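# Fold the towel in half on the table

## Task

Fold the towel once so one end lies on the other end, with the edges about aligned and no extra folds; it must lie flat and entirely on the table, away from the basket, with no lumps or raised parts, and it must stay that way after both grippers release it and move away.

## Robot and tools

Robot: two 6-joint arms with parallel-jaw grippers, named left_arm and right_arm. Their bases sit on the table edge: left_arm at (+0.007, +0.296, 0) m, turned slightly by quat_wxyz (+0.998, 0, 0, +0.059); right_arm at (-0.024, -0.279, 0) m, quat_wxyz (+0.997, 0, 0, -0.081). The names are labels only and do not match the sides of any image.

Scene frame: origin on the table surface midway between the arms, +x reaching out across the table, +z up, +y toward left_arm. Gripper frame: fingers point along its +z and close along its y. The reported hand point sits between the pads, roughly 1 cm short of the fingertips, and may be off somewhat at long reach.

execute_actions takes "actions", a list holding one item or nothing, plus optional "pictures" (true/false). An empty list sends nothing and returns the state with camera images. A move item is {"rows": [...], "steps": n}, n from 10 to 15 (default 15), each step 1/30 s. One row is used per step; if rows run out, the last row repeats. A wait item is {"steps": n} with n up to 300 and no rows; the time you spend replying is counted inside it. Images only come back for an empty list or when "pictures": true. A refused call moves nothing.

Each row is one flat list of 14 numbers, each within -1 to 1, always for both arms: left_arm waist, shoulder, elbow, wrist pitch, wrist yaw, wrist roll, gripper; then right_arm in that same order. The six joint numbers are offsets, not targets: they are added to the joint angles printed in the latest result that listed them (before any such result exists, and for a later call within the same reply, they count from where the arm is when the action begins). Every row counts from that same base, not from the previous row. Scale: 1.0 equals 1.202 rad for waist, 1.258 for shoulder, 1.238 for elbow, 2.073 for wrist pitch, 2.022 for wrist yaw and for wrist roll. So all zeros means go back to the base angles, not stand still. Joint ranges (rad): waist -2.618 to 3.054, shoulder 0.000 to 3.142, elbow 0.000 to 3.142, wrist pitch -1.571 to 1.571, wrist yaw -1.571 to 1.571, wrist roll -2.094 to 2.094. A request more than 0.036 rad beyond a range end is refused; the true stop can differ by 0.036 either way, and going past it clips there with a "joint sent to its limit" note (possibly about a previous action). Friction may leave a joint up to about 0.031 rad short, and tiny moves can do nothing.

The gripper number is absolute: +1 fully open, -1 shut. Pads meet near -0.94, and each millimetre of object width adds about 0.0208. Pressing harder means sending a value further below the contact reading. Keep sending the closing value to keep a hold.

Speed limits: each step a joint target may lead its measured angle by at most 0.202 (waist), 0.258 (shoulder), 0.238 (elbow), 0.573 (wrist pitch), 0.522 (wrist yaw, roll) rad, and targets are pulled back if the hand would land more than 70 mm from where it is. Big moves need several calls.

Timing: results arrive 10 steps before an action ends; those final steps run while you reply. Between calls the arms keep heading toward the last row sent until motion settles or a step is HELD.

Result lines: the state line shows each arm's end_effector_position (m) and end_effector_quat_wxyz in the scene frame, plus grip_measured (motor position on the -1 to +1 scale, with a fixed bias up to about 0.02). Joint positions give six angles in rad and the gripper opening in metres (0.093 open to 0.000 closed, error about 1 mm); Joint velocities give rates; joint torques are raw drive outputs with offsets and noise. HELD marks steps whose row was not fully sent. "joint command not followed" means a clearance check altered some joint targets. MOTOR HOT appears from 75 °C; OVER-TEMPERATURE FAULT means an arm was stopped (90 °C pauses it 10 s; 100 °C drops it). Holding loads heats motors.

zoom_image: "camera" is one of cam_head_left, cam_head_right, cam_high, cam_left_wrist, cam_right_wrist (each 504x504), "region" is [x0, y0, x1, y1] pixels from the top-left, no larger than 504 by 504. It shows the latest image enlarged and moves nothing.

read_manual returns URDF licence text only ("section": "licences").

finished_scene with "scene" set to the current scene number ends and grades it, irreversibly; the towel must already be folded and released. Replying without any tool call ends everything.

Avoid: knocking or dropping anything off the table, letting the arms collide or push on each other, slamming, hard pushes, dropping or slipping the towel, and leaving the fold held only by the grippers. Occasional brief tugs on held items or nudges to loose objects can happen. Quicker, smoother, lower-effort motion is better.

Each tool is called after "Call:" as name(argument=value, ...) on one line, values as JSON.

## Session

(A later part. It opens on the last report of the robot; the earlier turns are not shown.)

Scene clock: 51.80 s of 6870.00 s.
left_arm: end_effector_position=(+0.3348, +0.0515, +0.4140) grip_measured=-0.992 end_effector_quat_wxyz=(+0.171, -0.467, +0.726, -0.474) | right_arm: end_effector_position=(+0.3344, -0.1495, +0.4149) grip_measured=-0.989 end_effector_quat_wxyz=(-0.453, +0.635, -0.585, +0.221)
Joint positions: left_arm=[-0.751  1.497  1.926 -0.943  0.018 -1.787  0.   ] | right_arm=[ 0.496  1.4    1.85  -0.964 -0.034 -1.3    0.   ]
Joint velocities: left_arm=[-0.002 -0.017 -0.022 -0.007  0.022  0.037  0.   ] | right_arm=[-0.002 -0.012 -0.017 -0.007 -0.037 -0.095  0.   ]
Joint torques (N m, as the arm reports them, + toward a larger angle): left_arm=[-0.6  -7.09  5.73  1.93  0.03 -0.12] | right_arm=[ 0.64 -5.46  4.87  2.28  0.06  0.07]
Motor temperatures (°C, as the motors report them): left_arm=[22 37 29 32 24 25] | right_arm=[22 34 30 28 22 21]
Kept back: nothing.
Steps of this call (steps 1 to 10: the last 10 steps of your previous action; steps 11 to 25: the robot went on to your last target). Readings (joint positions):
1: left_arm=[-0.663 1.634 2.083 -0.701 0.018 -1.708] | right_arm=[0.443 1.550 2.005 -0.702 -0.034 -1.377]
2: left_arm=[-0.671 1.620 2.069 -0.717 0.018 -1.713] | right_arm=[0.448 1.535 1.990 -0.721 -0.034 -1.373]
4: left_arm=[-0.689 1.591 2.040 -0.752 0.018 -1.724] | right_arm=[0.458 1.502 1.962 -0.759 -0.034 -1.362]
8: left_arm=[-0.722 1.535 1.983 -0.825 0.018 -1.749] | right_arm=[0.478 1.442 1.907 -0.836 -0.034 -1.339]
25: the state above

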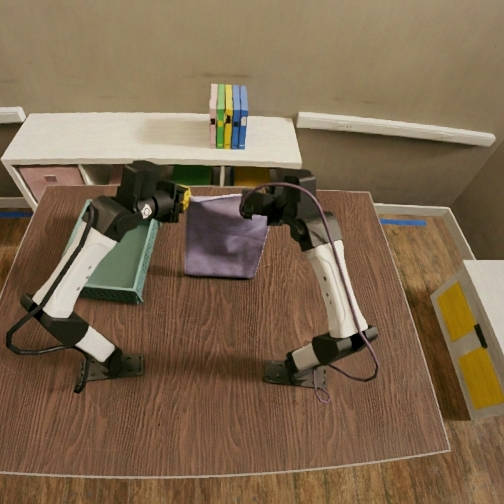

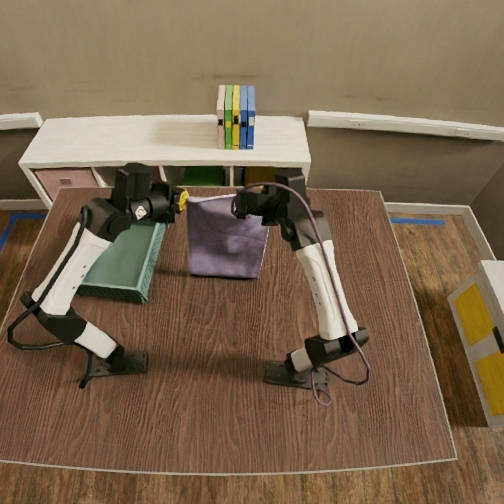

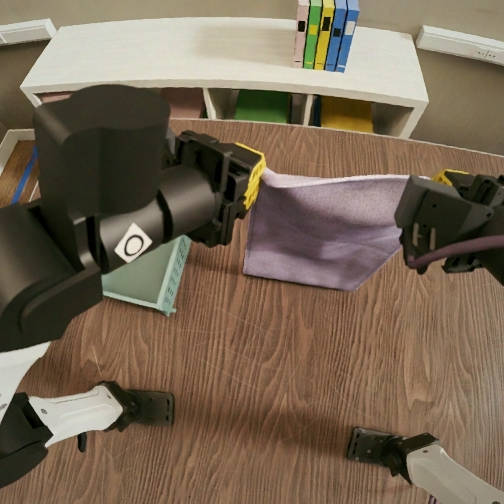

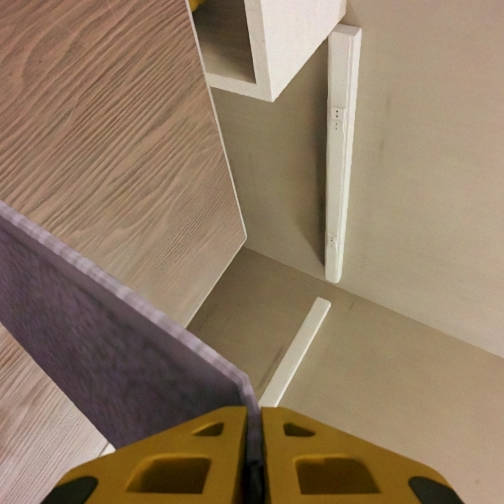

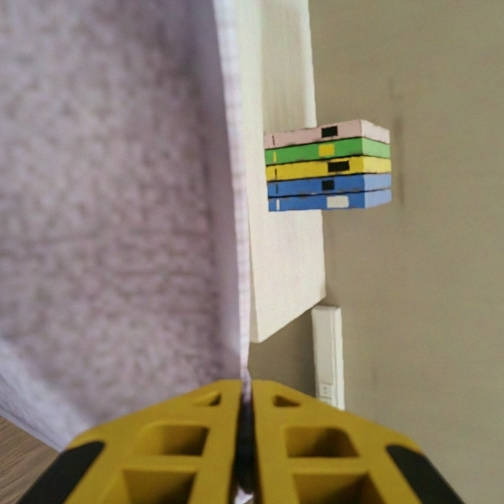

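Call:
execute_actions(actions=[{"rows":[[-0.013,-0.01,-0.018,-0.01,0,-0.004,-1,0.008,-0.013,-0.019,-0.011,0,0.005,-1],[-0.025,-0.021,-0.035,-0.019,0,-0.008,-1,0.017,-0.026,-0.037,-0.022,0,0.01,-1],[-0.038,-0.031,-0.053,-0.029,0,-0.012,-1,0.025,-0.04,-0.056,-0.033,0,0.015,-1],[-0.051,-0.041,-0.071,-0.038,0,-0.016,-1,0.033,-0.053,-0.074,-0.044,0,0.02,-1],[-0.063,-0.052,-0.089,-0.048,0,-0.02,-1,0.041,-0.066,-0.093,-0.055,0,0.025,-1],[-0.076,-0.062,-0.106,-0.058,0,-0.024,-1,0.05,-0.079,-0.112,-0.066,0,0.03,-1],[-0.089,-0.072,-0.124,-0.067,0,-0.028,-1,0.058,-0.092,-0.13,-0.077,0,0.035,-1],[-0.101,-0.083,-0.142,-0.077,0,-0.032,-1,0.066,-0.106,-0.149,-0.087,0,0.039,-1],[-0.114,-0.093,-0.16,-0.086,0,-0.036,-1,0.074,-0.119,-0.167,-0.098,0,0.044,-1],[-0.127,-0.103,-0.177,-0.096,0,-0.04,-1,0.083,-0.132,-0.186,-0.109,0,0.049,-1],[-0.139,-0.114,-0.195,-0.106,0,-0.044,-1,0.091,-0.145,-0.205,-0.12,0,0.054,-1],[-0.152,-0.124,-0.213,-0.115,0,-0.048,-1,0.099,-0.158,-0.223,-0.131,0,0.059,-1],[-0.165,-0.134,-0.231,-0.125,0,-0.052,-1,0.107,-0.172,-0.242,-0.142,0,0.064,-1],[-0.177,-0.145,-0.248,-0.134,0,-0.056,-1,0.116,-0.185,-0.26,-0.153,0,0.069,-1],[-0.19,-0.155,-0.266,-0.144,0,-0.06,-1,0.124,-0.198,-0.279,-0.164,0,0.074,-1]],"steps":15}])

Call:
execute_actions(actions=[{"steps":27}], pictures=true)

Scene clock: 53.57 s of 6870.00 s.
left_arm: end_effector_position=(+0.3177, +0.0444, +0.3957) grip_measured=-0.992 end_effector_quat_wxyz=(+0.150, -0.466, +0.744, -0.455) | right_arm: end_effector_position=(+0.3190, -0.1451, +0.3957) grip_measured=-0.989 end_effector_quat_wxyz=(-0.434, +0.648, -0.593, +0.200)
Joint positions: left_arm=[-0.791  1.472  1.871 -0.971  0.017 -1.801  0.   ] | right_arm=[ 0.521  1.365  1.789 -0.999 -0.034 -1.283  0.   ]
Joint velocities: left_arm=[-0.442 -0.295 -0.637 -0.447 -0.037 -0.168  0.   ] | right_arm=[ 0.266 -0.432 -0.652 -0.505  0.007  0.183  0.   ]
Joint torques (N m, as the arm reports them, + toward a larger angle): left_arm=[-0.82 -7.24  5.77  1.78  0.02 -0.09] | right_arm=[ 0.78 -5.71  5.06  2.15  0.02  0.08]
Motor temperatures (°C, as the motors report them): left_arm=[22 36 29 32 24 25] | right_arm=[22 33 30 28 22 21]
Steps of this call (steps 1 to 30: the robot went on to your last target; steps 31 to 48: nothing new was sent; steps 49 to 53: the first 5 steps of this action). Readings (joint positions):
49: left_arm=[-0.752 1.497 1.926 -0.946 0.018 -1.789] | right_arm=[0.496 1.400 1.850 -0.967 -0.034 -1.299]
50: left_arm=[-0.756 1.495 1.921 -0.947 0.018 -1.790] | right_arm=[0.498 1.397 1.844 -0.969 -0.034 -1.297]
52: left_arm=[-0.776 1.482 1.892 -0.958 0.017 -1.797] | right_arm=[0.511 1.378 1.811 -0.984 -0.034 -1.289]
53: the state above

Scene clock: 54.47 s of 6870.00 s.
left_arm: end_effector_position=(+0.2118, +0.0556, +0.3029) grip_measured=-0.992 end_effector_quat_wxyz=(+0.051, -0.473, +0.824, -0.309) | right_arm: end_effector_position=(+0.2118, -0.1514, +0.3017) grip_measured=-0.989 end_effector_quat_wxyz=(-0.297, +0.697, -0.646, +0.088)
Joint positions: left_arm=[-0.973  1.322  1.615 -1.227  0.018 -1.903  0.   ] | right_arm=[ 0.638  1.167  1.521 -1.296 -0.035 -1.16   0.   ]
Joint velocities: left_arm=[ 0.002 -0.012 -0.017 -0.081 -0.022  0.007  0.   ] | right_arm=[-0.007  0.012 -0.002 -0.081  0.11  -0.022  0.   ]
Joint torques (N m, as the arm reports them, + toward a larger angle): left_arm=[-0.56 -5.51  5.58  1.33  0.   -0.15] | right_arm=[ 0.66 -3.4   4.7   1.63  0.03  0.04]
Motor temperatures (°C, as the motors report them): left_arm=[22 36 29 32 24 25] | right_arm=[22 33 30 28 22 21]
Kept back: nothing.
Steps of this call (steps 1 to 10: the last 10 steps of your previous action; steps 11 to 27: the robot went on to your last target). Readings (joint positions):
1: left_arm=[-0.807 1.461 1.849 -0.987 0.017 -1.807] | right_arm=[0.531 1.350 1.765 -1.017 -0.034 -1.276]
2: left_arm=[-0.824 1.449 1.826 -1.004 0.017 -1.813] | right_arm=[0.541 1.334 1.741 -1.038 -0.034 -1.269]
4: left_arm=[-0.856 1.425 1.780 -1.041 0.017 -1.826] | right_arm=[0.562 1.300 1.694 -1.080 -0.034 -1.254]
8: left_arm=[-0.917 1.372 1.692 -1.117 0.017 -1.855] | right_arm=[0.602 1.231 1.603 -1.168 -0.034 -1.218]
27: the state above

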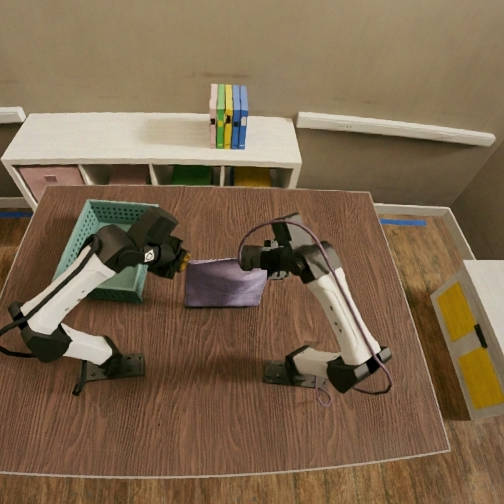

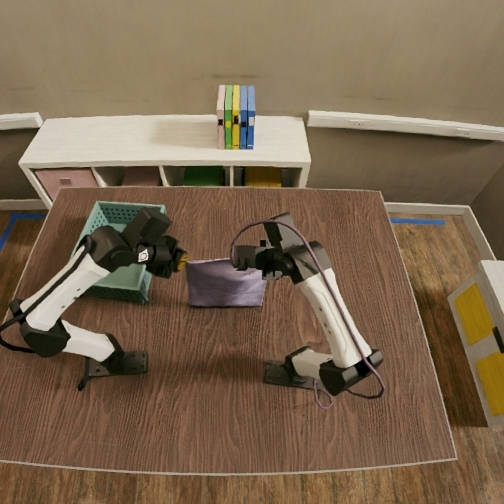

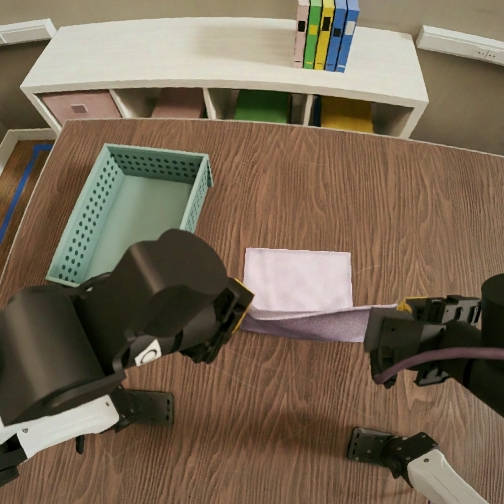

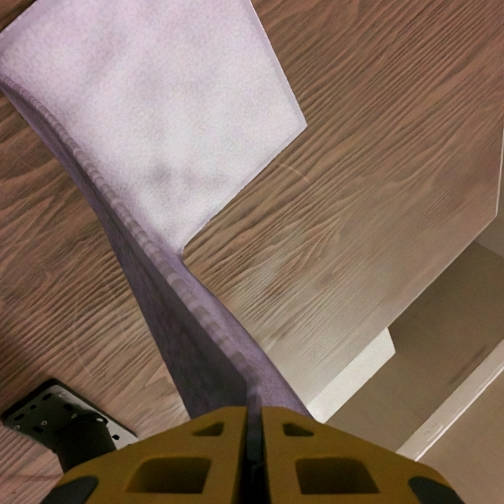

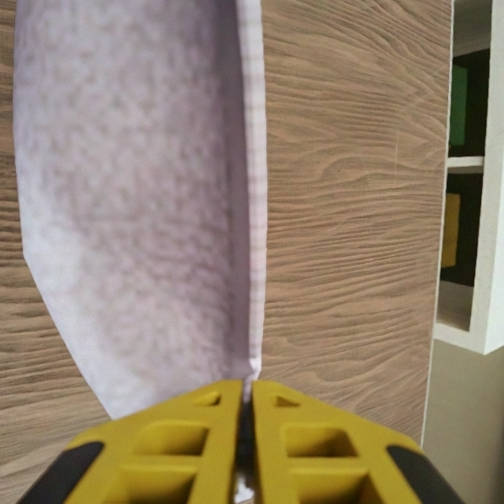

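Call:
execute_actions(actions=[{"rows":[[-0.015,-0.005,-0.022,-0.001,0,-0.004,-1,0.011,-0.01,-0.024,-0.002,0,0.004,-1],[-0.031,-0.01,-0.043,-0.002,0,-0.008,-1,0.023,-0.019,-0.047,-0.005,0,0.008,-1],[-0.046,-0.015,-0.065,-0.003,0,-0.011,-1,0.034,-0.029,-0.071,-0.007,0,0.011,-1],[-0.062,-0.02,-0.087,-0.004,0,-0.015,-1,0.045,-0.038,-0.095,-0.009,0,0.015,-1],[-0.077,-0.025,-0.108,-0.005,0,-0.019,-1,0.057,-0.048,-0.118,-0.011,0,0.019,-1],[-0.093,-0.03,-0.13,-0.007,0,-0.023,-1,0.068,-0.057,-0.142,-0.014,0,0.023,-1],[-0.108,-0.035,-0.152,-0.008,0,-0.026,-1,0.079,-0.067,-0.166,-0.016,0,0.026,-1],[-0.123,-0.04,-0.173,-0.009,0,-0.03,-1,0.091,-0.076,-0.189,-0.018,0,0.03,-1],[-0.139,-0.045,-0.195,-0.01,0,-0.034,-1,0.102,-0.086,-0.213,-0.02,0,0.034,-1],[-0.154,-0.05,-0.217,-0.011,0,-0.038,-1,0.113,-0.095,-0.237,-0.023,0,0.038,-1],[-0.17,-0.055,-0.238,-0.012,0,-0.041,-1,0.125,-0.105,-0.26,-0.025,0,0.041,-1],[-0.185,-0.06,-0.26,-0.013,0,-0.045,-1,0.136,-0.114,-0.284,-0.027,0,0.045,-1]],"steps":15}])

Call:
execute_actions(actions=[{"steps":24}], pictures=true)

Scene clock: 55.93 s of 6870.00 s.
left_arm: end_effector_position=(+0.1950, +0.0498, +0.2830) grip_measured=-0.992 end_effector_quat_wxyz=(+0.037, -0.460, +0.840, -0.287) | right_arm: end_effector_position=(+0.1986, -0.1467, +0.2806) grip_measured=-0.989 end_effector_quat_wxyz=(-0.276, +0.711, -0.642, +0.073)
Joint positions: left_arm=[-1.026  1.311  1.55  -1.223  0.017 -1.916  0.   ] | right_arm=[ 0.678  1.141  1.442 -1.294 -0.035 -1.147  0.   ]
Joint velocities: left_arm=[-0.535 -0.09  -0.784  0.037 -0.037 -0.198  0.   ] | right_arm=[ 0.379 -0.276 -0.842 -0.081  0.051  0.095  0.   ]
Joint torques (N m, as the arm reports them, + toward a larger angle): left_arm=[-0.64 -4.88  5.6   1.24  0.03 -0.14] | right_arm=[ 0.65 -3.35  4.93  1.46  0.04  0.04]
Motor temperatures (°C, as the motors report them): left_arm=[22 36 29 32 24 25] | right_arm=[22 33 30 28 22 21]
Steps of this call (steps 1 to 30: the robot went on to your last target; steps 31 to 39: nothing new was sent; steps 40 to 44: the first 5 steps of this action). Readings (joint positions):
40: left_arm=[-0.974 1.322 1.615 -1.228 0.018 -1.904] | right_arm=[0.640 1.167 1.520 -1.296 -0.035 -1.159]
41: left_arm=[-0.980 1.321 1.610 -1.225 0.018 -1.905] | right_arm=[0.645 1.165 1.512 -1.294 -0.035 -1.157]
43: left_arm=[-1.008 1.315 1.576 -1.223 0.017 -1.911] | right_arm=[0.665 1.151 1.471 -1.292 -0.035 -1.152]
44: the state above

Scene clock: 56.73 s of 6870.00 s.
left_arm: end_effector_position=(+0.1332, +0.0575, +0.2093) grip_measured=-0.992 end_effector_quat_wxyz=(-0.002, -0.434, +0.882, -0.182) | right_arm: end_effector_position=(+0.1391, -0.1520, +0.2085) grip_measured=-0.989 end_effector_quat_wxyz=(-0.179, +0.745, -0.643, +0.021)
Joint positions: left_arm=[-1.189  1.267  1.309 -1.246  0.02  -1.989  0.   ] | right_arm=[ 0.795  1.042  1.183 -1.351 -0.038 -1.078  0.   ]
Joint velocities: left_arm=[-0.002  0.007  0.012 -0.022  0.037 -0.022  0.   ] | right_arm=[-0.007 -0.027  0.002  0.007 -0.022 -0.007  0.   ]
Joint torques (N m, as the arm reports them, + toward a larger angle): left_arm=[-0.57 -5.27  6.17  0.93  0.   -0.15] | right_arm=[ 0.66 -2.85  5.23  1.2   0.04  0.04]
Motor temperatures (°C, as the motors report them): left_arm=[22 36 29 32 24 25] | right_arm=[22 33 30 28 22 21]
Kept back: nothing.
Steps of this call (steps 1 to 10: the last 10 steps of your previous action; steps 11 to 24: the robot went on to your last target). Readings (joint positions):
1: left_arm=[-1.045 1.308 1.522 -1.224 0.017 -1.921] | right_arm=[0.692 1.131 1.412 -1.297 -0.035 -1.143]
2: left_arm=[-1.065 1.305 1.493 -1.225 0.017 -1.927] | right_arm=[0.705 1.120 1.381 -1.301 -0.035 -1.138]
4: left_arm=[-1.102 1.298 1.435 -1.228 0.017 -1.939] | right_arm=[0.733 1.098 1.320 -1.311 -0.035 -1.126]
8: left_arm=[-1.174 1.278 1.332 -1.237 0.018 -1.966] | right_arm=[0.785 1.053 1.207 -1.334 -0.036 -1.100]
24: the state above

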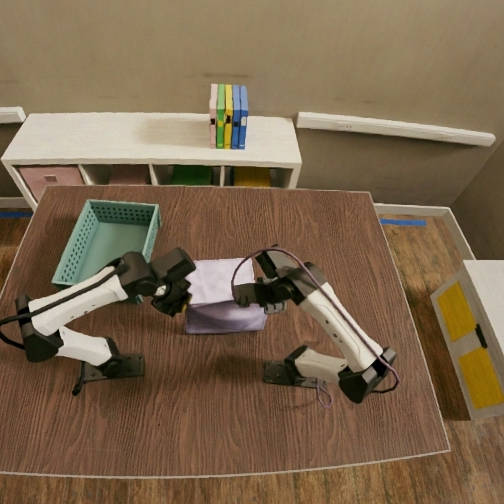

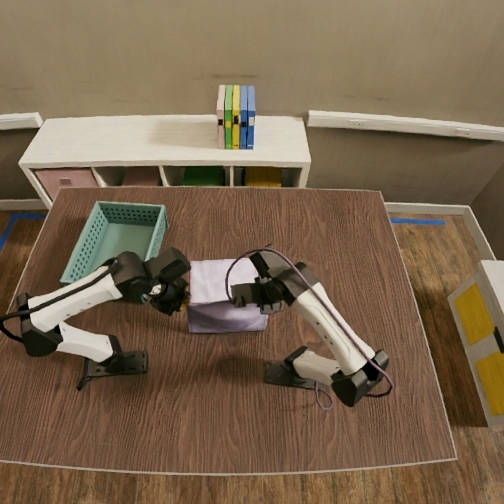

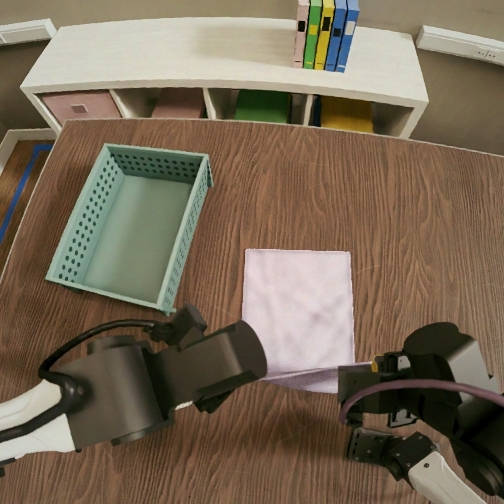

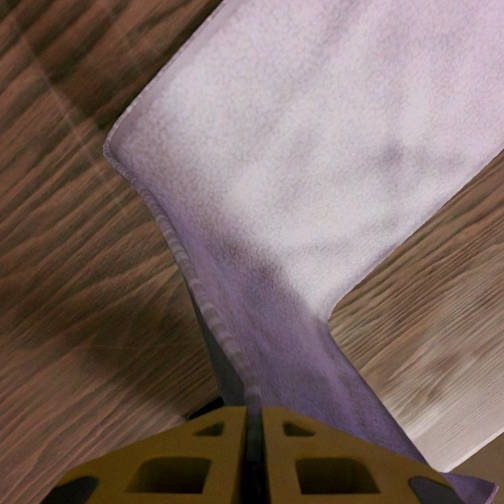

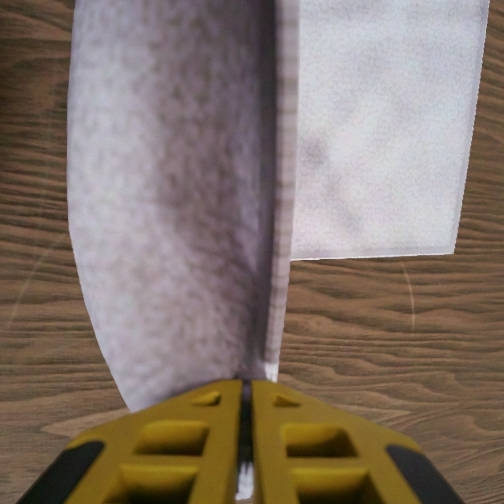

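Call:
execute_actions(actions=[{"rows":[[0.015,0.017,-0.001,0.008,0,0,-1,-0.01,0.026,0.004,0.012,0,-0.003,-1],[0.032,0.034,-0.001,0.016,0,0,-1,-0.021,0.053,0.009,0.023,0,-0.007,-1],[0.05,0.051,-0.002,0.025,0,0,-1,-0.033,0.079,0.013,0.035,0,-0.01,-1],[0.07,0.068,-0.003,0.033,0,0,-1,-0.046,0.106,0.017,0.046,0,-0.013,-1],[0.09,0.085,-0.003,0.041,0,0,-1,-0.059,0.132,0.021,0.058,0,-0.017,-1],[0.11,0.102,-0.004,0.049,0,0,-1,-0.072,0.159,0.026,0.07,0,-0.02,-1],[0.13,0.119,-0.005,0.057,0,0,-1,-0.085,0.185,0.03,0.081,0,-0.023,-1],[0.15,0.135,-0.005,0.066,0,0,-1,-0.098,0.212,0.034,0.093,0,-0.027,-1],[0.17,0.152,-0.006,0.074,0,0,-1,-0.111,0.238,0.038,0.104,0,-0.03,-1],[0.191,0.169,-0.007,0.082,0,0,-1,-0.124,0.265,0.043,0.116,0,-0.033,-1],[0.211,0.186,-0.007,0.09,0,0,-1,-0.137,0.291,0.047,0.128,0,-0.037,-1],[0.232,0.203,-0.008,0.098,0,0,-1,-0.15,0.318,0.051,0.139,0,-0.04,-1],[0.252,0.22,-0.009,0.107,0,0,-1,-0.164,0.344,0.055,0.151,0,-0.043,-1],[0.273,0.237,-0.009,0.115,0,0,-1,-0.177,0.371,0.06,0.162,0,-0.047,-1],[0.293,0.254,-0.01,0.123,0,0,-1,-0.19,0.397,0.064,0.174,0,-0.05,-1]],"steps":15}])

Call:
execute_actions(actions=[{"steps":26}], pictures=true)

Scene clock: 61.43 s of 6870.00 s.
left_arm: end_effector_position=(+0.1520, +0.0564, +0.2007) grip_measured=-0.992 end_effector_quat_wxyz=(+0.001, -0.460, +0.870, -0.175) | right_arm: end_effector_position=(+0.1559, -0.1487, +0.1957) grip_measured=-0.989 end_effector_quat_wxyz=(-0.157, +0.739, -0.655, +0.018)
Joint positions: left_arm=[-1.13   1.31   1.309 -1.219  0.023 -1.989  0.   ] | right_arm=[ 0.759  1.124  1.183 -1.316 -0.043 -1.089  0.   ]
Joint velocities: left_arm=[ 0.647  0.579 -0.002  0.3   -0.022  0.022  0.   ] | right_arm=[-0.408  0.969  0.046  0.388  0.037 -0.125  0.   ]
Joint torques (N m, as the arm reports them, + toward a larger angle): left_arm=[ 1.08 -1.85  7.13  1.07 -0.01 -0.08] | right_arm=[-0.56 -0.14  8.09  1.28  0.04 -0.14]
Motor temperatures (°C, as the motors report them): left_arm=[22 35 29 31 24 25] | right_arm=[22 32 30 27 22 21]
Steps of this call (steps 1 to 15: the robot went on to your last target; steps 16 to 110: nothing new was sent; then 0.87 s passed at rest; steps 111 to 115: the first 5 steps of this action). Readings (joint positions):
111: left_arm=[-1.188 1.267 1.309 -1.245 0.020 -1.989] | right_arm=[0.795 1.044 1.183 -1.350 -0.039 -1.077]
112: left_arm=[-1.182 1.271 1.309 -1.243 0.021 -1.989] | right_arm=[0.793 1.052 1.183 -1.347 -0.040 -1.079]
114: left_arm=[-1.152 1.292 1.309 -1.228 0.022 -1.989] | right_arm=[0.773 1.092 1.183 -1.330 -0.043 -1.085]
115: the state above

Scene clock: 62.30 s of 6870.00 s.
left_arm: end_effector_position=(+0.2629, +0.0652, +0.1353) grip_measured=-0.992 end_effector_quat_wxyz=(+0.019, -0.585, +0.799, -0.142) | right_arm: end_effector_position=(+0.2721, -0.1425, +0.1243) grip_measured=-0.989 end_effector_quat_wxyz=(-0.125, +0.707, -0.696, +0.027)
Joint positions: left_arm=[-0.84   1.588  1.309 -1.006  0.024 -1.989  0.   ] | right_arm=[ 0.574  1.547  1.234 -1.005 -0.043 -1.17   0.   ]
Joint velocities: left_arm=[-0.007 -0.007  0.017 -0.022  0.066 -0.066  0.   ] | right_arm=[ 0.007  0.012  0.002  0.037 -0.022  0.007  0.   ]
Joint torques (N m, as the arm reports them, + toward a larger angle): left_arm=[ 0.38 -6.98  6.64  0.98 -0.03 -0.09] | right_arm=[-0.34 -6.47  8.69  1.09  0.04 -0.15]
Motor temperatures (°C, as the motors report them): left_arm=[22 35 29 31 24 25] | right_arm=[22 32 30 27 22 21]
Kept back: nothing.
Steps of this call (steps 1 to 10: the last 10 steps of your previous action; steps 11 to 26: the robot went on to your last target). Readings (joint positions):
1: left_arm=[-1.106 1.333 1.309 -1.207 0.023 -1.989] | right_arm=[0.744 1.161 1.186 -1.300 -0.043 -1.093]
2: left_arm=[-1.082 1.358 1.309 -1.194 0.023 -1.989] | right_arm=[0.728 1.200 1.190 -1.281 -0.043 -1.097]
4: left_arm=[-1.033 1.409 1.309 -1.165 0.023 -1.989] | right_arm=[0.696 1.276 1.197 -1.237 -0.043 -1.108]
8: left_arm=[-0.935 1.499 1.309 -1.103 0.023 -1.989] | right_arm=[0.633 1.413 1.217 -1.146 -0.043 -1.132]
26: the state above

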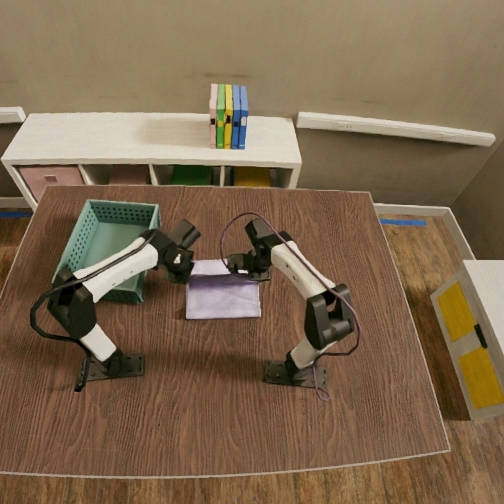

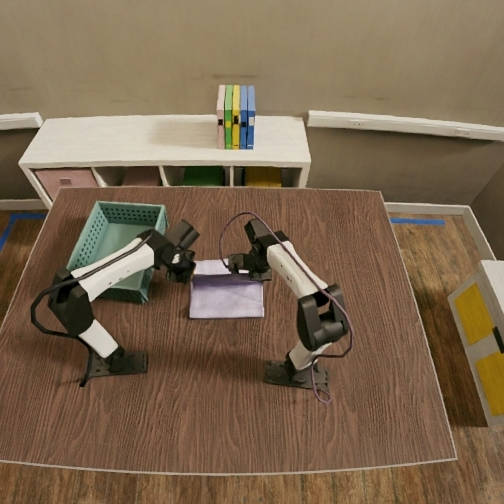

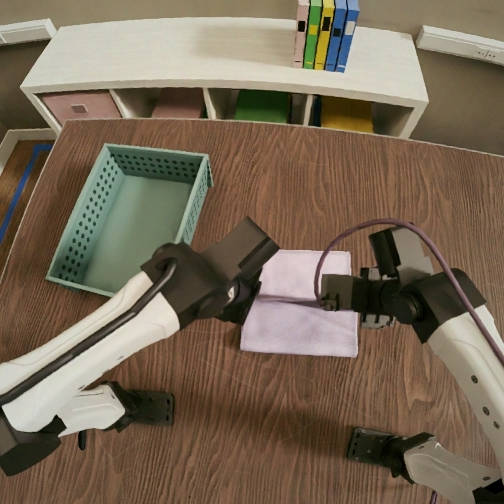

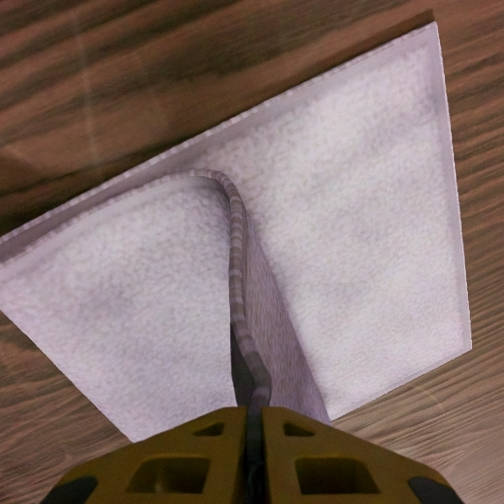

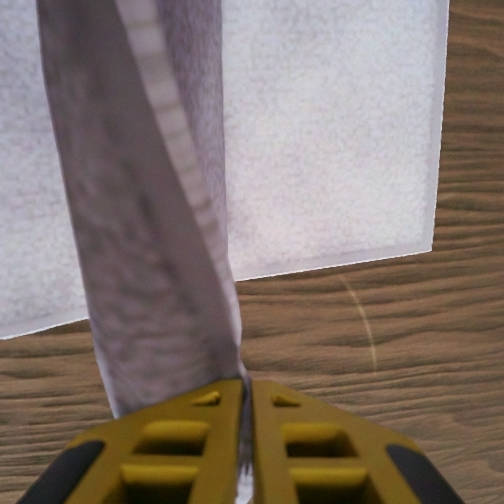

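Call:
execute_actions(actions=[{"rows":[[0.009,0.022,0.02,0.007,0,0,-1,-0.004,0.026,0.025,0.006,0,-0.003,-1],[0.02,0.043,0.034,0.014,0,0,-1,-0.009,0.052,0.047,0.013,0,-0.006,-1],[0.031,0.065,0.047,0.021,0,0,-1,-0.015,0.078,0.068,0.019,0,-0.009,-1],[0.042,0.086,0.059,0.028,0,0,-1,-0.02,0.104,0.089,0.025,0,-0.012,-1],[0.053,0.108,0.071,0.035,0,0,-1,-0.026,0.13,0.109,0.032,0,-0.015,-1],[0.064,0.13,0.082,0.042,0,0,-1,-0.031,0.156,0.128,0.038,0,-0.018,-1],[0.075,0.151,0.092,0.049,0,0,-1,-0.036,0.182,0.146,0.044,0,-0.021,-1],[0.086,0.173,0.101,0.057,0,0,-1,-0.042,0.209,0.163,0.051,0,-0.024,-1],[0.097,0.194,0.109,0.064,0,0,-1,-0.047,0.235,0.179,0.057,0,-0.027,-1],[0.108,0.216,0.117,0.071,0,0,-1,-0.052,0.261,0.194,0.063,0,-0.03,-1],[0.119,0.238,0.124,0.078,0,0,-1,-0.058,0.287,0.208,0.07,0,-0.033,-1],[0.13,0.259,0.13,0.085,0,0,-1,-0.063,0.313,0.221,0.076,0,-0.036,-1],[0.141,0.281,0.135,0.092,0,0,-1,-0.068,0.339,0.234,0.082,0,-0.039,-1],[0.152,0.302,0.139,0.099,0,0,-1,-0.074,0.365,0.246,0.089,0,-0.042,-1],[0.163,0.324,0.142,0.106,0,0,-1,-0.079,0.391,0.257,0.095,0,-0.045,-1]],"steps":15}])

Call:
execute_actions(actions=[{"steps":28}], pictures=true)

Scene clock: 64.33 s of 6870.00 s.
left_arm: end_effector_position=(+0.2807, +0.0623, +0.1288) grip_measured=-0.992 end_effector_quat_wxyz=(+0.020, -0.596, +0.791, -0.139) | right_arm: end_effector_position=(+0.2930, -0.1369, +0.1196) grip_measured=-0.989 end_effector_quat_wxyz=(-0.121, +0.707, -0.696, +0.027)
Joint positions: left_arm=[-0.813  1.652  1.353 -0.991  0.025 -1.989  0.   ] | right_arm=[ 0.565  1.636  1.308 -0.998 -0.043 -1.18   0.   ]
Joint velocities: left_arm=[ 0.364  0.72   0.427  0.33  -0.007  0.022  0.   ] | right_arm=[-0.159  0.945  0.716  0.344 -0.022 -0.139  0.   ]
Joint torques (N m, as the arm reports them, + toward a larger angle): left_arm=[ 1.53 -5.47  8.99  1.02  0.03 -0.06] | right_arm=[-0.85 -5.35  7.74  1.15 -0.01 -0.15]
Motor temperatures (°C, as the motors report them): left_arm=[22 35 29 31 24 25] | right_arm=[22 32 30 27 22 21]
Steps of this call (steps 1 to 30: the robot went on to your last target; steps 31 to 56: nothing new was sent; steps 57 to 61: the first 5 steps of this action). Readings (joint positions):
57: left_arm=[-0.840 1.589 1.309 -1.005 0.024 -1.989] | right_arm=[0.574 1.550 1.235 -1.004 -0.043 -1.171]
58: left_arm=[-0.838 1.595 1.313 -1.005 0.024 -1.989] | right_arm=[0.574 1.559 1.243 -1.007 -0.043 -1.172]
60: left_arm=[-0.824 1.628 1.337 -1.000 0.025 -1.989] | right_arm=[0.570 1.605 1.282 -1.005 -0.043 -1.176]
61: the state above

Scene clock: 65.27 s of 6870.00 s.
left_arm: end_effector_position=(+0.3727, +0.0770, +0.0423) grip_measured=-0.992 end_effector_quat_wxyz=(+0.023, -0.661, +0.741, -0.114) | right_arm: end_effector_position=(+0.3903, -0.1332, +0.0417) grip_measured=-0.989 end_effector_quat_wxyz=(-0.112, +0.705, -0.700, +0.031)
Joint positions: left_arm=[-0.647  2.001  1.458 -0.795  0.027 -1.989  0.   ] | right_arm=[ 0.485  2.05   1.527 -0.82  -0.045 -1.252  0.   ]
Joint velocities: left_arm=[-0.012 -0.017  0.002 -0.007 -0.007 -0.007  0.   ] | right_arm=[-0.007 -0.012  0.007 -0.022 -0.007 -0.066  0.   ]
Joint torques (N m, as the arm reports them, + toward a larger angle): left_arm=[  0.3  -11.06   9.8    0.82  -0.02  -0.1 ] | right_arm=[ -0.33 -10.94   8.21   1.01   0.02  -0.14]
Motor temperatures (°C, as the motors report them): left_arm=[22 35 29 31 24 25] | right_arm=[22 32 31 27 22 21]
Kept back: nothing.
Steps of this call (steps 1 to 10: the last 10 steps of your previous action; steps 11 to 28: the robot went on to your last target). Readings (joint positions):
1: left_arm=[-0.799 1.680 1.368 -0.980 0.025 -1.989] | right_arm=[0.558 1.670 1.333 -0.987 -0.043 -1.183]
2: left_arm=[-0.784 1.709 1.382 -0.967 0.025 -1.989] | right_arm=[0.552 1.705 1.357 -0.975 -0.043 -1.188]
4: left_arm=[-0.755 1.769 1.406 -0.939 0.025 -1.989] | right_arm=[0.537 1.775 1.402 -0.948 -0.043 -1.197]
8: left_arm=[-0.701 1.884 1.441 -0.882 0.025 -1.989] | right_arm=[0.510 1.911 1.476 -0.896 -0.043 -1.218]
28: the state above

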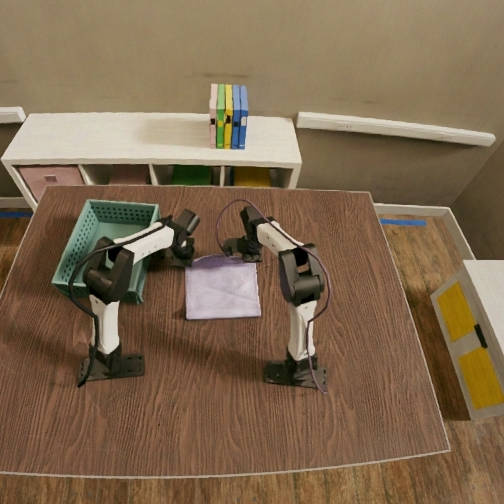

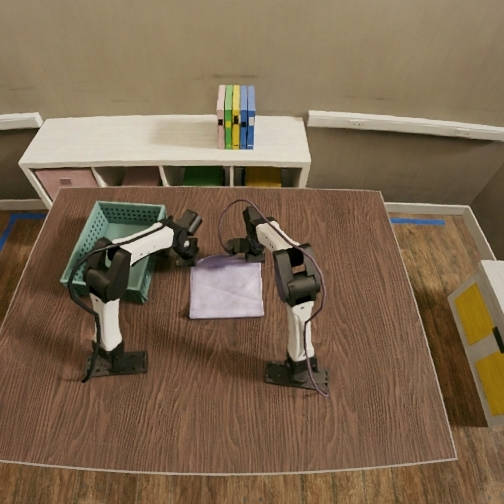

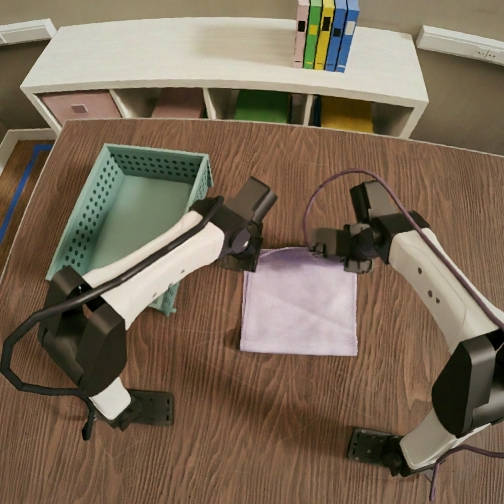

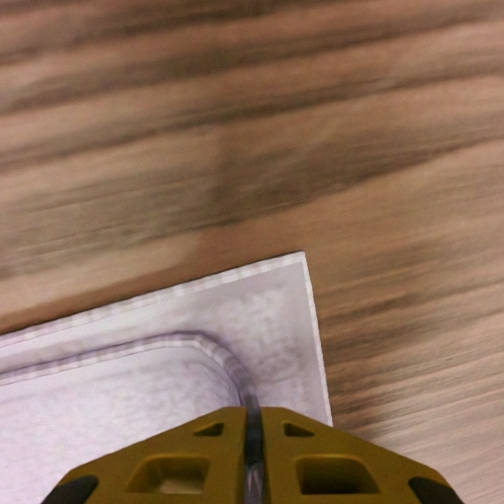

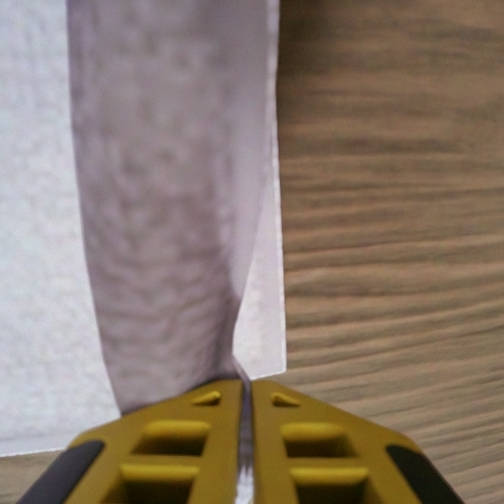

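Call:
execute_actions(actions=[{"rows":[[0.005,0,0.02,0.005,0,0,-1,0.01,0,0.02,0.005,0,0,-1],[0.01,0,0.02,0.005,0,0,-1,0.016,0,0.02,0.005,0,0,-1],[0.016,0,0.02,0.005,0,0,-1,0.022,0,0.02,0.005,0,0,-1],[0.022,0,0.02,0.005,0,0,-1,0.028,0,0.02,0.005,0,0,-1],[0.028,0,0.02,0.005,0,0,-1,0.033,0,0.02,0.005,0,0,-1],[0.034,0,0.02,0.005,0,0,-1,0.037,0,0.02,0.005,0,0,-1],[0.04,0,0.02,0.005,0,0,-1,0.037,0,0.02,0.005,0,0,-1]],"steps":10}])

Call:
execute_actions(actions=[{"steps":20}], pictures=true)

Scene clock: 65.77 s of 6870.00 s.
left_arm: end_effector_position=(+0.3728, +0.0770, +0.0423) grip_measured=-0.992 end_effector_quat_wxyz=(+0.023, -0.661, +0.741, -0.115) | right_arm: end_effector_position=(+0.3903, -0.1332, +0.0417) grip_measured=-0.989 end_effector_quat_wxyz=(-0.112, +0.705, -0.699, +0.031)
Joint positions: left_arm=[-0.647  2.001  1.458 -0.794  0.027 -1.989  0.   ] | right_arm=[ 0.485  2.05   1.527 -0.82  -0.045 -1.252  0.   ]
Joint velocities: left_arm=[-0.002  0.022 -0.002  0.066 -0.037  0.007  0.   ] | right_arm=[-0.002  0.007  0.027 -0.007  0.022 -0.037  0.   ]
Joint torques (N m, as the arm reports them, + toward a larger angle): left_arm=[  0.29 -11.06   9.73   0.84  -0.03  -0.1 ] | right_arm=[ -0.33 -10.94   8.21   1.01   0.02  -0.15]
Motor temperatures (°C, as the motors report them): left_arm=[22 35 29 31 24 25] | right_arm=[22 33 31 27 22 21]
Kept back: the last 10 steps of this action.
Steps of this call (steps 1 to 15: the robot went on to your last target). Readings (joint positions):
1: left_arm=[-0.647 2.001 1.458 -0.795 0.027 -1.989] | right_arm=[0.485 2.050 1.527 -0.820 -0.045 -1.252]
2: left_arm=[-0.647 2.001 1.458 -0.795 0.027 -1.989] | right_arm=[0.485 2.050 1.527 -0.820 -0.045 -1.252]
4: left_arm=[-0.647 2.001 1.458 -0.795 0.027 -1.989] | right_arm=[0.485 2.050 1.527 -0.820 -0.045 -1.252]
8: left_arm=[-0.647 2.001 1.458 -0.795 0.027 -1.989] | right_arm=[0.485 2.050 1.527 -0.820 -0.045 -1.252]
15: the state above

Scene clock: 66.43 s of 6870.00 s.
left_arm: end_effector_position=(+0.3818, +0.0928, +0.0423) grip_measured=-0.992 end_effector_quat_wxyz=(+0.025, -0.677, +0.727, -0.114) | right_arm: end_effector_position=(+0.3836, -0.1155, +0.0417) grip_measured=-0.989 end_effector_quat_wxyz=(-0.113, +0.720, -0.684, +0.029)
Joint positions: left_arm=[-0.604  2.001  1.458 -0.794  0.028 -1.989  0.   ] | right_arm=[ 0.528  2.05   1.527 -0.82  -0.045 -1.252  0.   ]
Joint velocities: left_arm=[ 0.002 -0.007  0.007 -0.007 -0.022 -0.007  0.   ] | right_arm=[-0.002  0.002 -0.002  0.007  0.022  0.051  0.   ]
Joint torques (N m, as the arm reports them, + toward a larger angle): left_arm=[  0.52 -10.58   9.49   0.84   0.02  -0.09] | right_arm=[  0.28 -10.15   8.21   0.99   0.01  -0.06]
Motor temperatures (°C, as the motors report them): left_arm=[22 35 29 31 24 25] | right_arm=[22 33 31 27 22 21]
Kept back: nothing.
Steps of this call (steps 1 to 10: the last 10 steps of your previous action; steps 11 to 20: the robot went on to your last target). Readings (joint positions):
1: left_arm=[-0.647 2.001 1.458 -0.794 0.027 -1.989] | right_arm=[0.485 2.050 1.527 -0.820 -0.045 -1.252]
2: left_arm=[-0.647 2.001 1.458 -0.794 0.027 -1.989] | right_arm=[0.487 2.050 1.527 -0.820 -0.045 -1.252]
4: left_arm=[-0.644 2.001 1.458 -0.794 0.027 -1.989] | right_arm=[0.495 2.050 1.527 -0.820 -0.045 -1.252]
8: left_arm=[-0.619 2.001 1.458 -0.794 0.027 -1.989] | right_arm=[0.521 2.050 1.527 -0.820 -0.045 -1.252]
20: the state above

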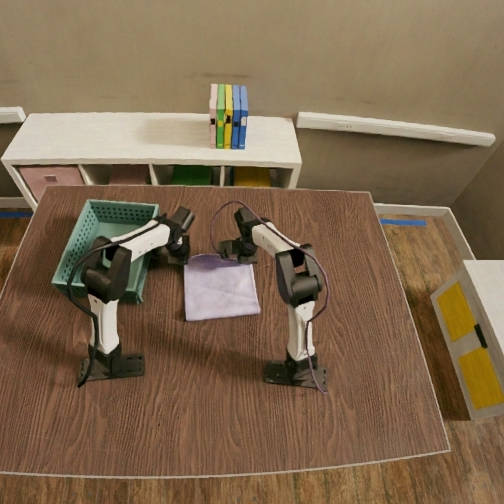

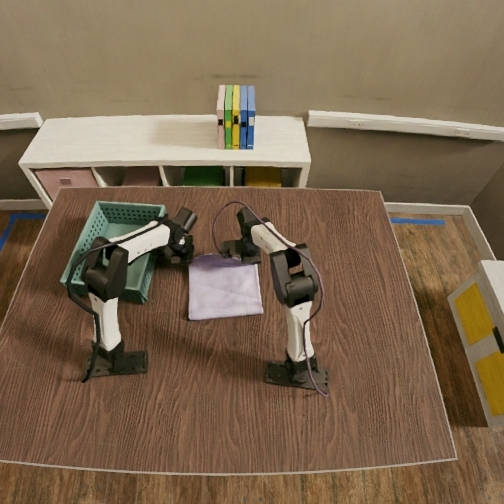

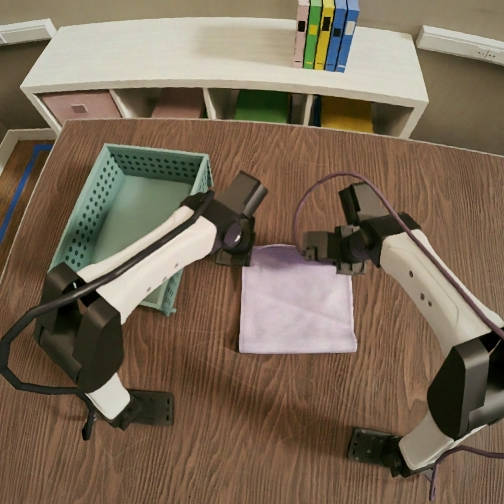

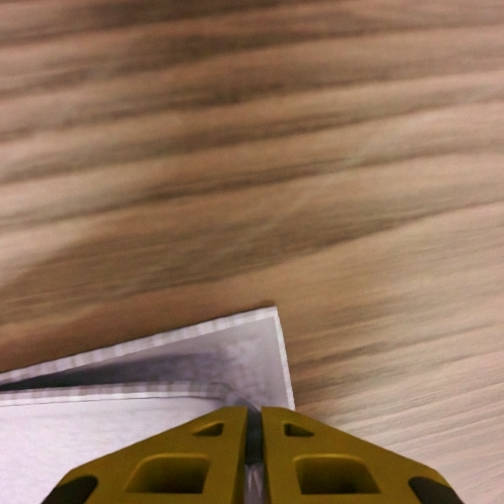

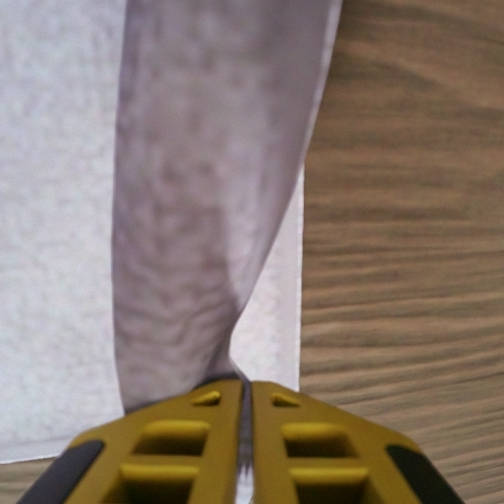

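Aligned well. Release, lift, and retreat.

Call:
execute_actions(actions=[{"rows":[[0,0,0.02,0,0,0,-0.8,0,0,0.02,0,0,0,-0.8],[0,0,0.02,0,0,0,-0.6,0,0,0.02,0,0,0,-0.6],[0,0,0.02,0,0,0,-0.4,0,0,0.02,0,0,0,-0.4],[0,0,0.02,0,0,0,-0.2,0,0,0.02,0,0,0,-0.2],[0,0,0.02,0,0,0,0,0,0,0.02,0,0,0,0],[0,-0.01,0.03,0,0,0,0,0,-0.01,0.03,0,0,0,0],[0,-0.03,0.04,0,0,0,0,0,-0.03,0.04,0,0,0,0],[0,-0.06,0.05,0,0,0,0,0,-0.06,0.05,0,0,0,0],[0,-0.09,0.06,0,0,0,0,0,-0.09,0.06,0,0,0,0],[0,-0.13,0.06,0,0,0,0,0,-0.13,0.06,0,0,0,0],[0,-0.17,0.06,0,0,0,0,0,-0.17,0.06,0,0,0,0],[0,-0.22,0.06,0,0,0,0,0,-0.22,0.06,0,0,0,0],[0,-0.27,0.06,0,0,0,0,0,-0.27,0.06,0,0,0,0],[0,-0.32,0.06,0,0,0,0,0,-0.32,0.06,0,0,0,0],[0,-0.36,0.06,0,0,0,0,0,-0.36,0.06,0,0,0,0]],"steps":15}])

Call:
execute_actions(actions=[{"rows":[[0.03,-0.12,0,0,0,0,0,-0.03,-0.12,0,0,0,0,0],[0.07,-0.17,-0.02,0,0,0.05,0,-0.07,-0.17,-0.02,0,0,0.04,0],[0.12,-0.22,-0.04,0,0,0.1,0,-0.12,-0.22,-0.04,0,0,0.08,0],[0.17,-0.27,-0.07,0,0,0.15,0,-0.17,-0.27,-0.07,0,0,0.12,0],[0.22,-0.32,-0.1,0,0,0.2,0,-0.22,-0.32,-0.1,0,0,0.16,0],[0.27,-0.37,-0.13,0,0,0.25,0,-0.27,-0.37,-0.13,0,0,0.2,0],[0.32,-0.42,-0.16,0,0,0.3,0,-0.32,-0.42,-0.16,0,0,0.24,0],[0.37,-0.47,-0.19,0,0,0.35,0,-0.37,-0.47,-0.19,0,0,0.28,0],[0.42,-0.52,-0.22,0,0,0.4,0,-0.42,-0.52,-0.22,0,0,0.3,0],[0.47,-0.57,-0.25,0,0,0.4,0,-0.47,-0.57,-0.25,0,0,0.3,0],[0.52,-0.62,-0.28,0,0,0.4,0,-0.52,-0.62,-0.28,0,0,0.3,0],[0.57,-0.66,-0.3,0,0,0.4,0,-0.57,-0.66,-0.3,0,0,0.3,0],[0.6,-0.7,-0.32,0,0,0.4,0,-0.6,-0.7,-0.32,0,0,0.3,0]],"steps":15}])

Call:
execute_actions(actions=[{"steps":28}], pictures=true)

Scene clock: 67.83 s of 6870.00 s.
left_arm: end_effector_position=(+0.3818, +0.0928, +0.0423) grip_measured=-0.103 end_effector_quat_wxyz=(+0.025, -0.677, +0.727, -0.114) | right_arm: end_effector_position=(+0.3836, -0.1155, +0.0417) grip_measured=-0.106 end_effector_quat_wxyz=(-0.113, +0.720, -0.684, +0.029)
Joint positions: left_arm=[-0.604  2.001  1.458 -0.794  0.028 -1.989  0.04 ] | right_arm=[ 0.528  2.05   1.527 -0.82  -0.045 -1.252  0.04 ]
Joint velocities: left_arm=[-0.007  0.007  0.002  0.037  0.022  0.051  0.211] | right_arm=[-0.012 -0.007  0.012  0.051 -0.007 -0.051  0.212]
Joint torques (N m, as the arm reports them, + toward a larger angle): left_arm=[  0.09 -10.62   9.49   0.75   0.01  -0.11] | right_arm=[  0.13 -10.15   8.21   0.88   0.    -0.06]
Motor temperatures (°C, as the motors report them): left_arm=[22 35 29 30 24 25] | right_arm=[22 33 31 26 22 21]
Steps of this call (steps 1 to 15: the robot went on to your last target; steps 16 to 37: nothing new was sent; steps 38 to 42: the first 5 steps of this action). Readings (joint positions):
38: left_arm=[-0.604 2.001 1.458 -0.794 0.028 -1.989] | right_arm=[0.528 2.050 1.527 -0.820 -0.045 -1.252]
39: left_arm=[-0.604 2.001 1.458 -0.794 0.028 -1.989] | right_arm=[0.528 2.050 1.527 -0.820 -0.045 -1.252]
41: left_arm=[-0.604 2.001 1.458 -0.794 0.028 -1.989] | right_arm=[0.528 2.050 1.527 -0.820 -0.045 -1.252]
42: the state above

Scene clock: 68.33 s of 6870.00 s.
left_arm: end_effector_position=(+0.3885, +0.1469, +0.2539) grip_measured=-0.002 end_effector_quat_wxyz=(+0.151, -0.625, +0.686, -0.340) | right_arm: end_effector_position=(+0.3830, -0.1691, +0.2496) grip_measured=-0.003 end_effector_quat_wxyz=(-0.332, +0.606, -0.710, +0.133)
Joint positions: left_arm=[-0.474  1.48   1.451 -0.779  0.04  -1.85   0.045] | right_arm=[ 0.405  1.544  1.514 -0.81  -0.057 -1.15   0.045]
Joint velocities: left_arm=[ 1.6   -1.702 -0.574  0.11  -0.022  1.414 -0.001] | right_arm=[-1.487 -1.614 -0.54   0.051  0.037  1.077 -0.001]
Joint torques (N m, as the arm reports them, + toward a larger angle): left_arm=[ 1.05 -6.3   5.05  1.25 -0.07 -0.07] | right_arm=[-0.81 -6.4   4.49  1.5   0.1   0.03]
Motor temperatures (°C, as the motors report them): left_arm=[22 35 29 30 24 25] | right_arm=[22 33 31 26 22 21]
Steps of this call (steps 1 to 10: the last 10 steps of your previous action; steps 11 to 15: the first 5 steps of this action, its rows measured from where the robot was after step 10). Readings (joint positions):
10: left_arm=[-0.604 1.753 1.484 -0.797 0.028 -1.989] | right_arm=[0.528 1.810 1.548 -0.824 -0.045 -1.252]
11: left_arm=[-0.601 1.704 1.484 -0.796 0.028 -1.989] | right_arm=[0.525 1.762 1.548 -0.824 -0.046 -1.252]
12: left_arm=[-0.590 1.651 1.484 -0.796 0.032 -1.974] | right_arm=[0.514 1.711 1.547 -0.823 -0.049 -1.241]
14: left_arm=[-0.526 1.539 1.469 -0.786 0.039 -1.901] | right_arm=[0.454 1.601 1.531 -0.816 -0.055 -1.187]
15: the state above

Scene clock: 69.27 s of 6870.00 s.
left_arm: end_effector_position=(+0.2781, +0.3564, +0.3045) grip_measured=-0.001 end_effector_quat_wxyz=(+0.429, -0.565, +0.665, -0.232) | right_arm: end_effector_position=(+0.2455, -0.3720, +0.3096) grip_measured=-0.003 end_effector_quat_wxyz=(+0.424, -0.141, +0.868, -0.216)
Joint positions: left_arm=[ 0.112  0.863  1.108 -0.796  0.018 -1.19   0.045] | right_arm=[-0.19   0.917  1.168 -0.83  -0.036 -0.656  0.045]
Joint velocities: left_arm=[-0.012 -0.002  0.022 -0.037 -0.037  0.022 -0.001] | right_arm=[ 0.002 -0.012 -0.002 -0.007  0.037  0.007  0.   ]
Joint torques (N m, as the arm reports them, + toward a larger angle): left_arm=[0.63 0.13 6.24 1.92 0.12 0.  ] | right_arm=[-0.11 -0.01  5.49  2.3  -0.04  0.05]
Motor temperatures (°C, as the motors report them): left_arm=[22 35 29 31 24 25] | right_arm=[22 33 31 27 22 21]
Kept back: nothing.
Steps of this call (steps 1 to 10: the last 10 steps of your previous action; steps 11 to 28: the robot went on to your last target). Readings (joint positions):
1: left_arm=[-0.413 1.420 1.426 -0.774 0.040 -1.792] | right_arm=[0.347 1.486 1.491 -0.805 -0.056 -1.106]
2: left_arm=[-0.348 1.359 1.395 -0.770 0.038 -1.725] | right_arm=[0.285 1.428 1.462 -0.800 -0.055 -1.055]
4: left_arm=[-0.209 1.230 1.316 -0.765 0.033 -1.563] | right_arm=[0.150 1.305 1.388 -0.794 -0.050 -0.940]
8: left_arm=[0.047 0.969 1.157 -0.777 0.022 -1.341] | right_arm=[-0.121 1.036 1.220 -0.805 -0.037 -0.774]
28: the state above

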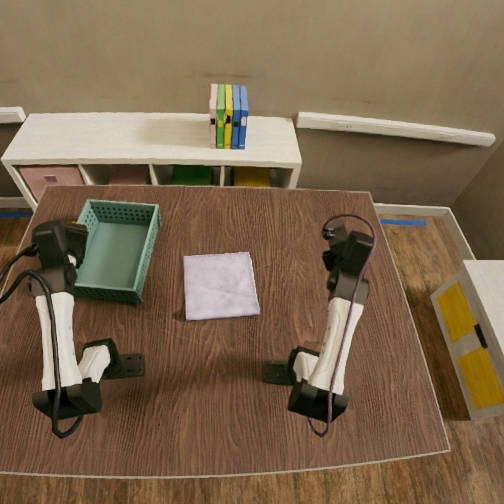

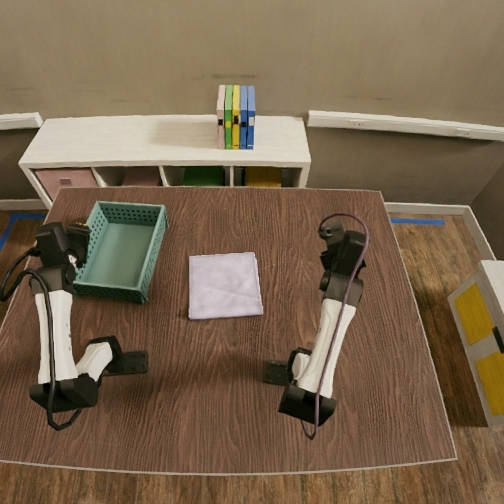

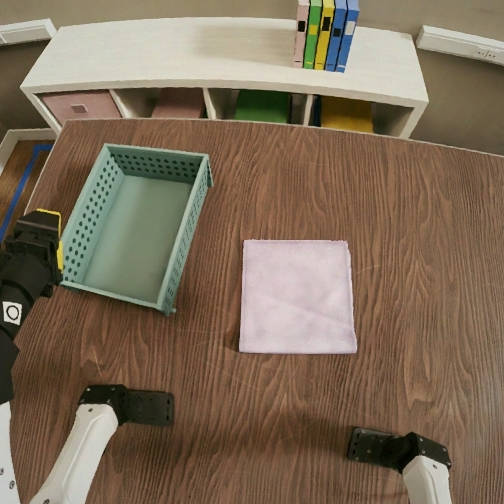

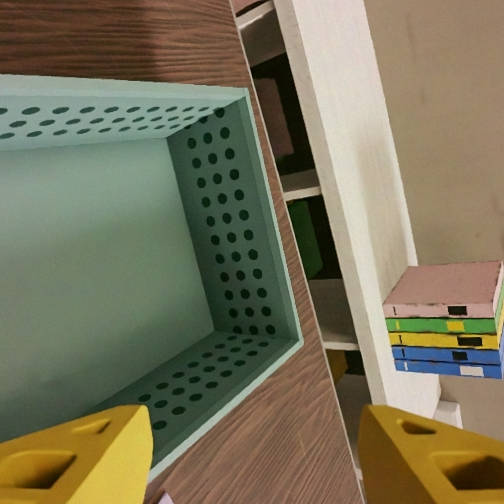

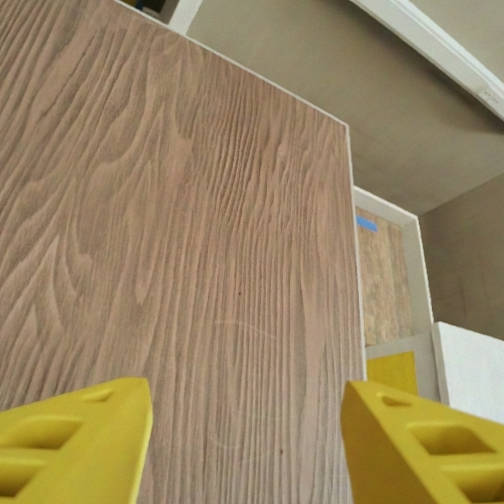

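Call:
zoom_image(camera="cam_high", region=[220, 220, 380, 370])

Region (220, 220, 380, 370) of cam_high's 504x504 image, scaled by 3.150, with more detail than that image has; it fills the top 472 rows of this view, and the rest is white.

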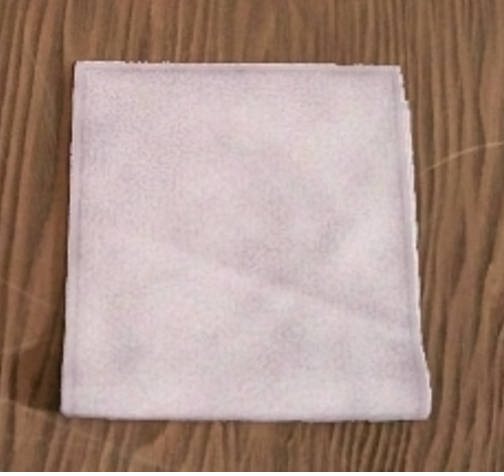

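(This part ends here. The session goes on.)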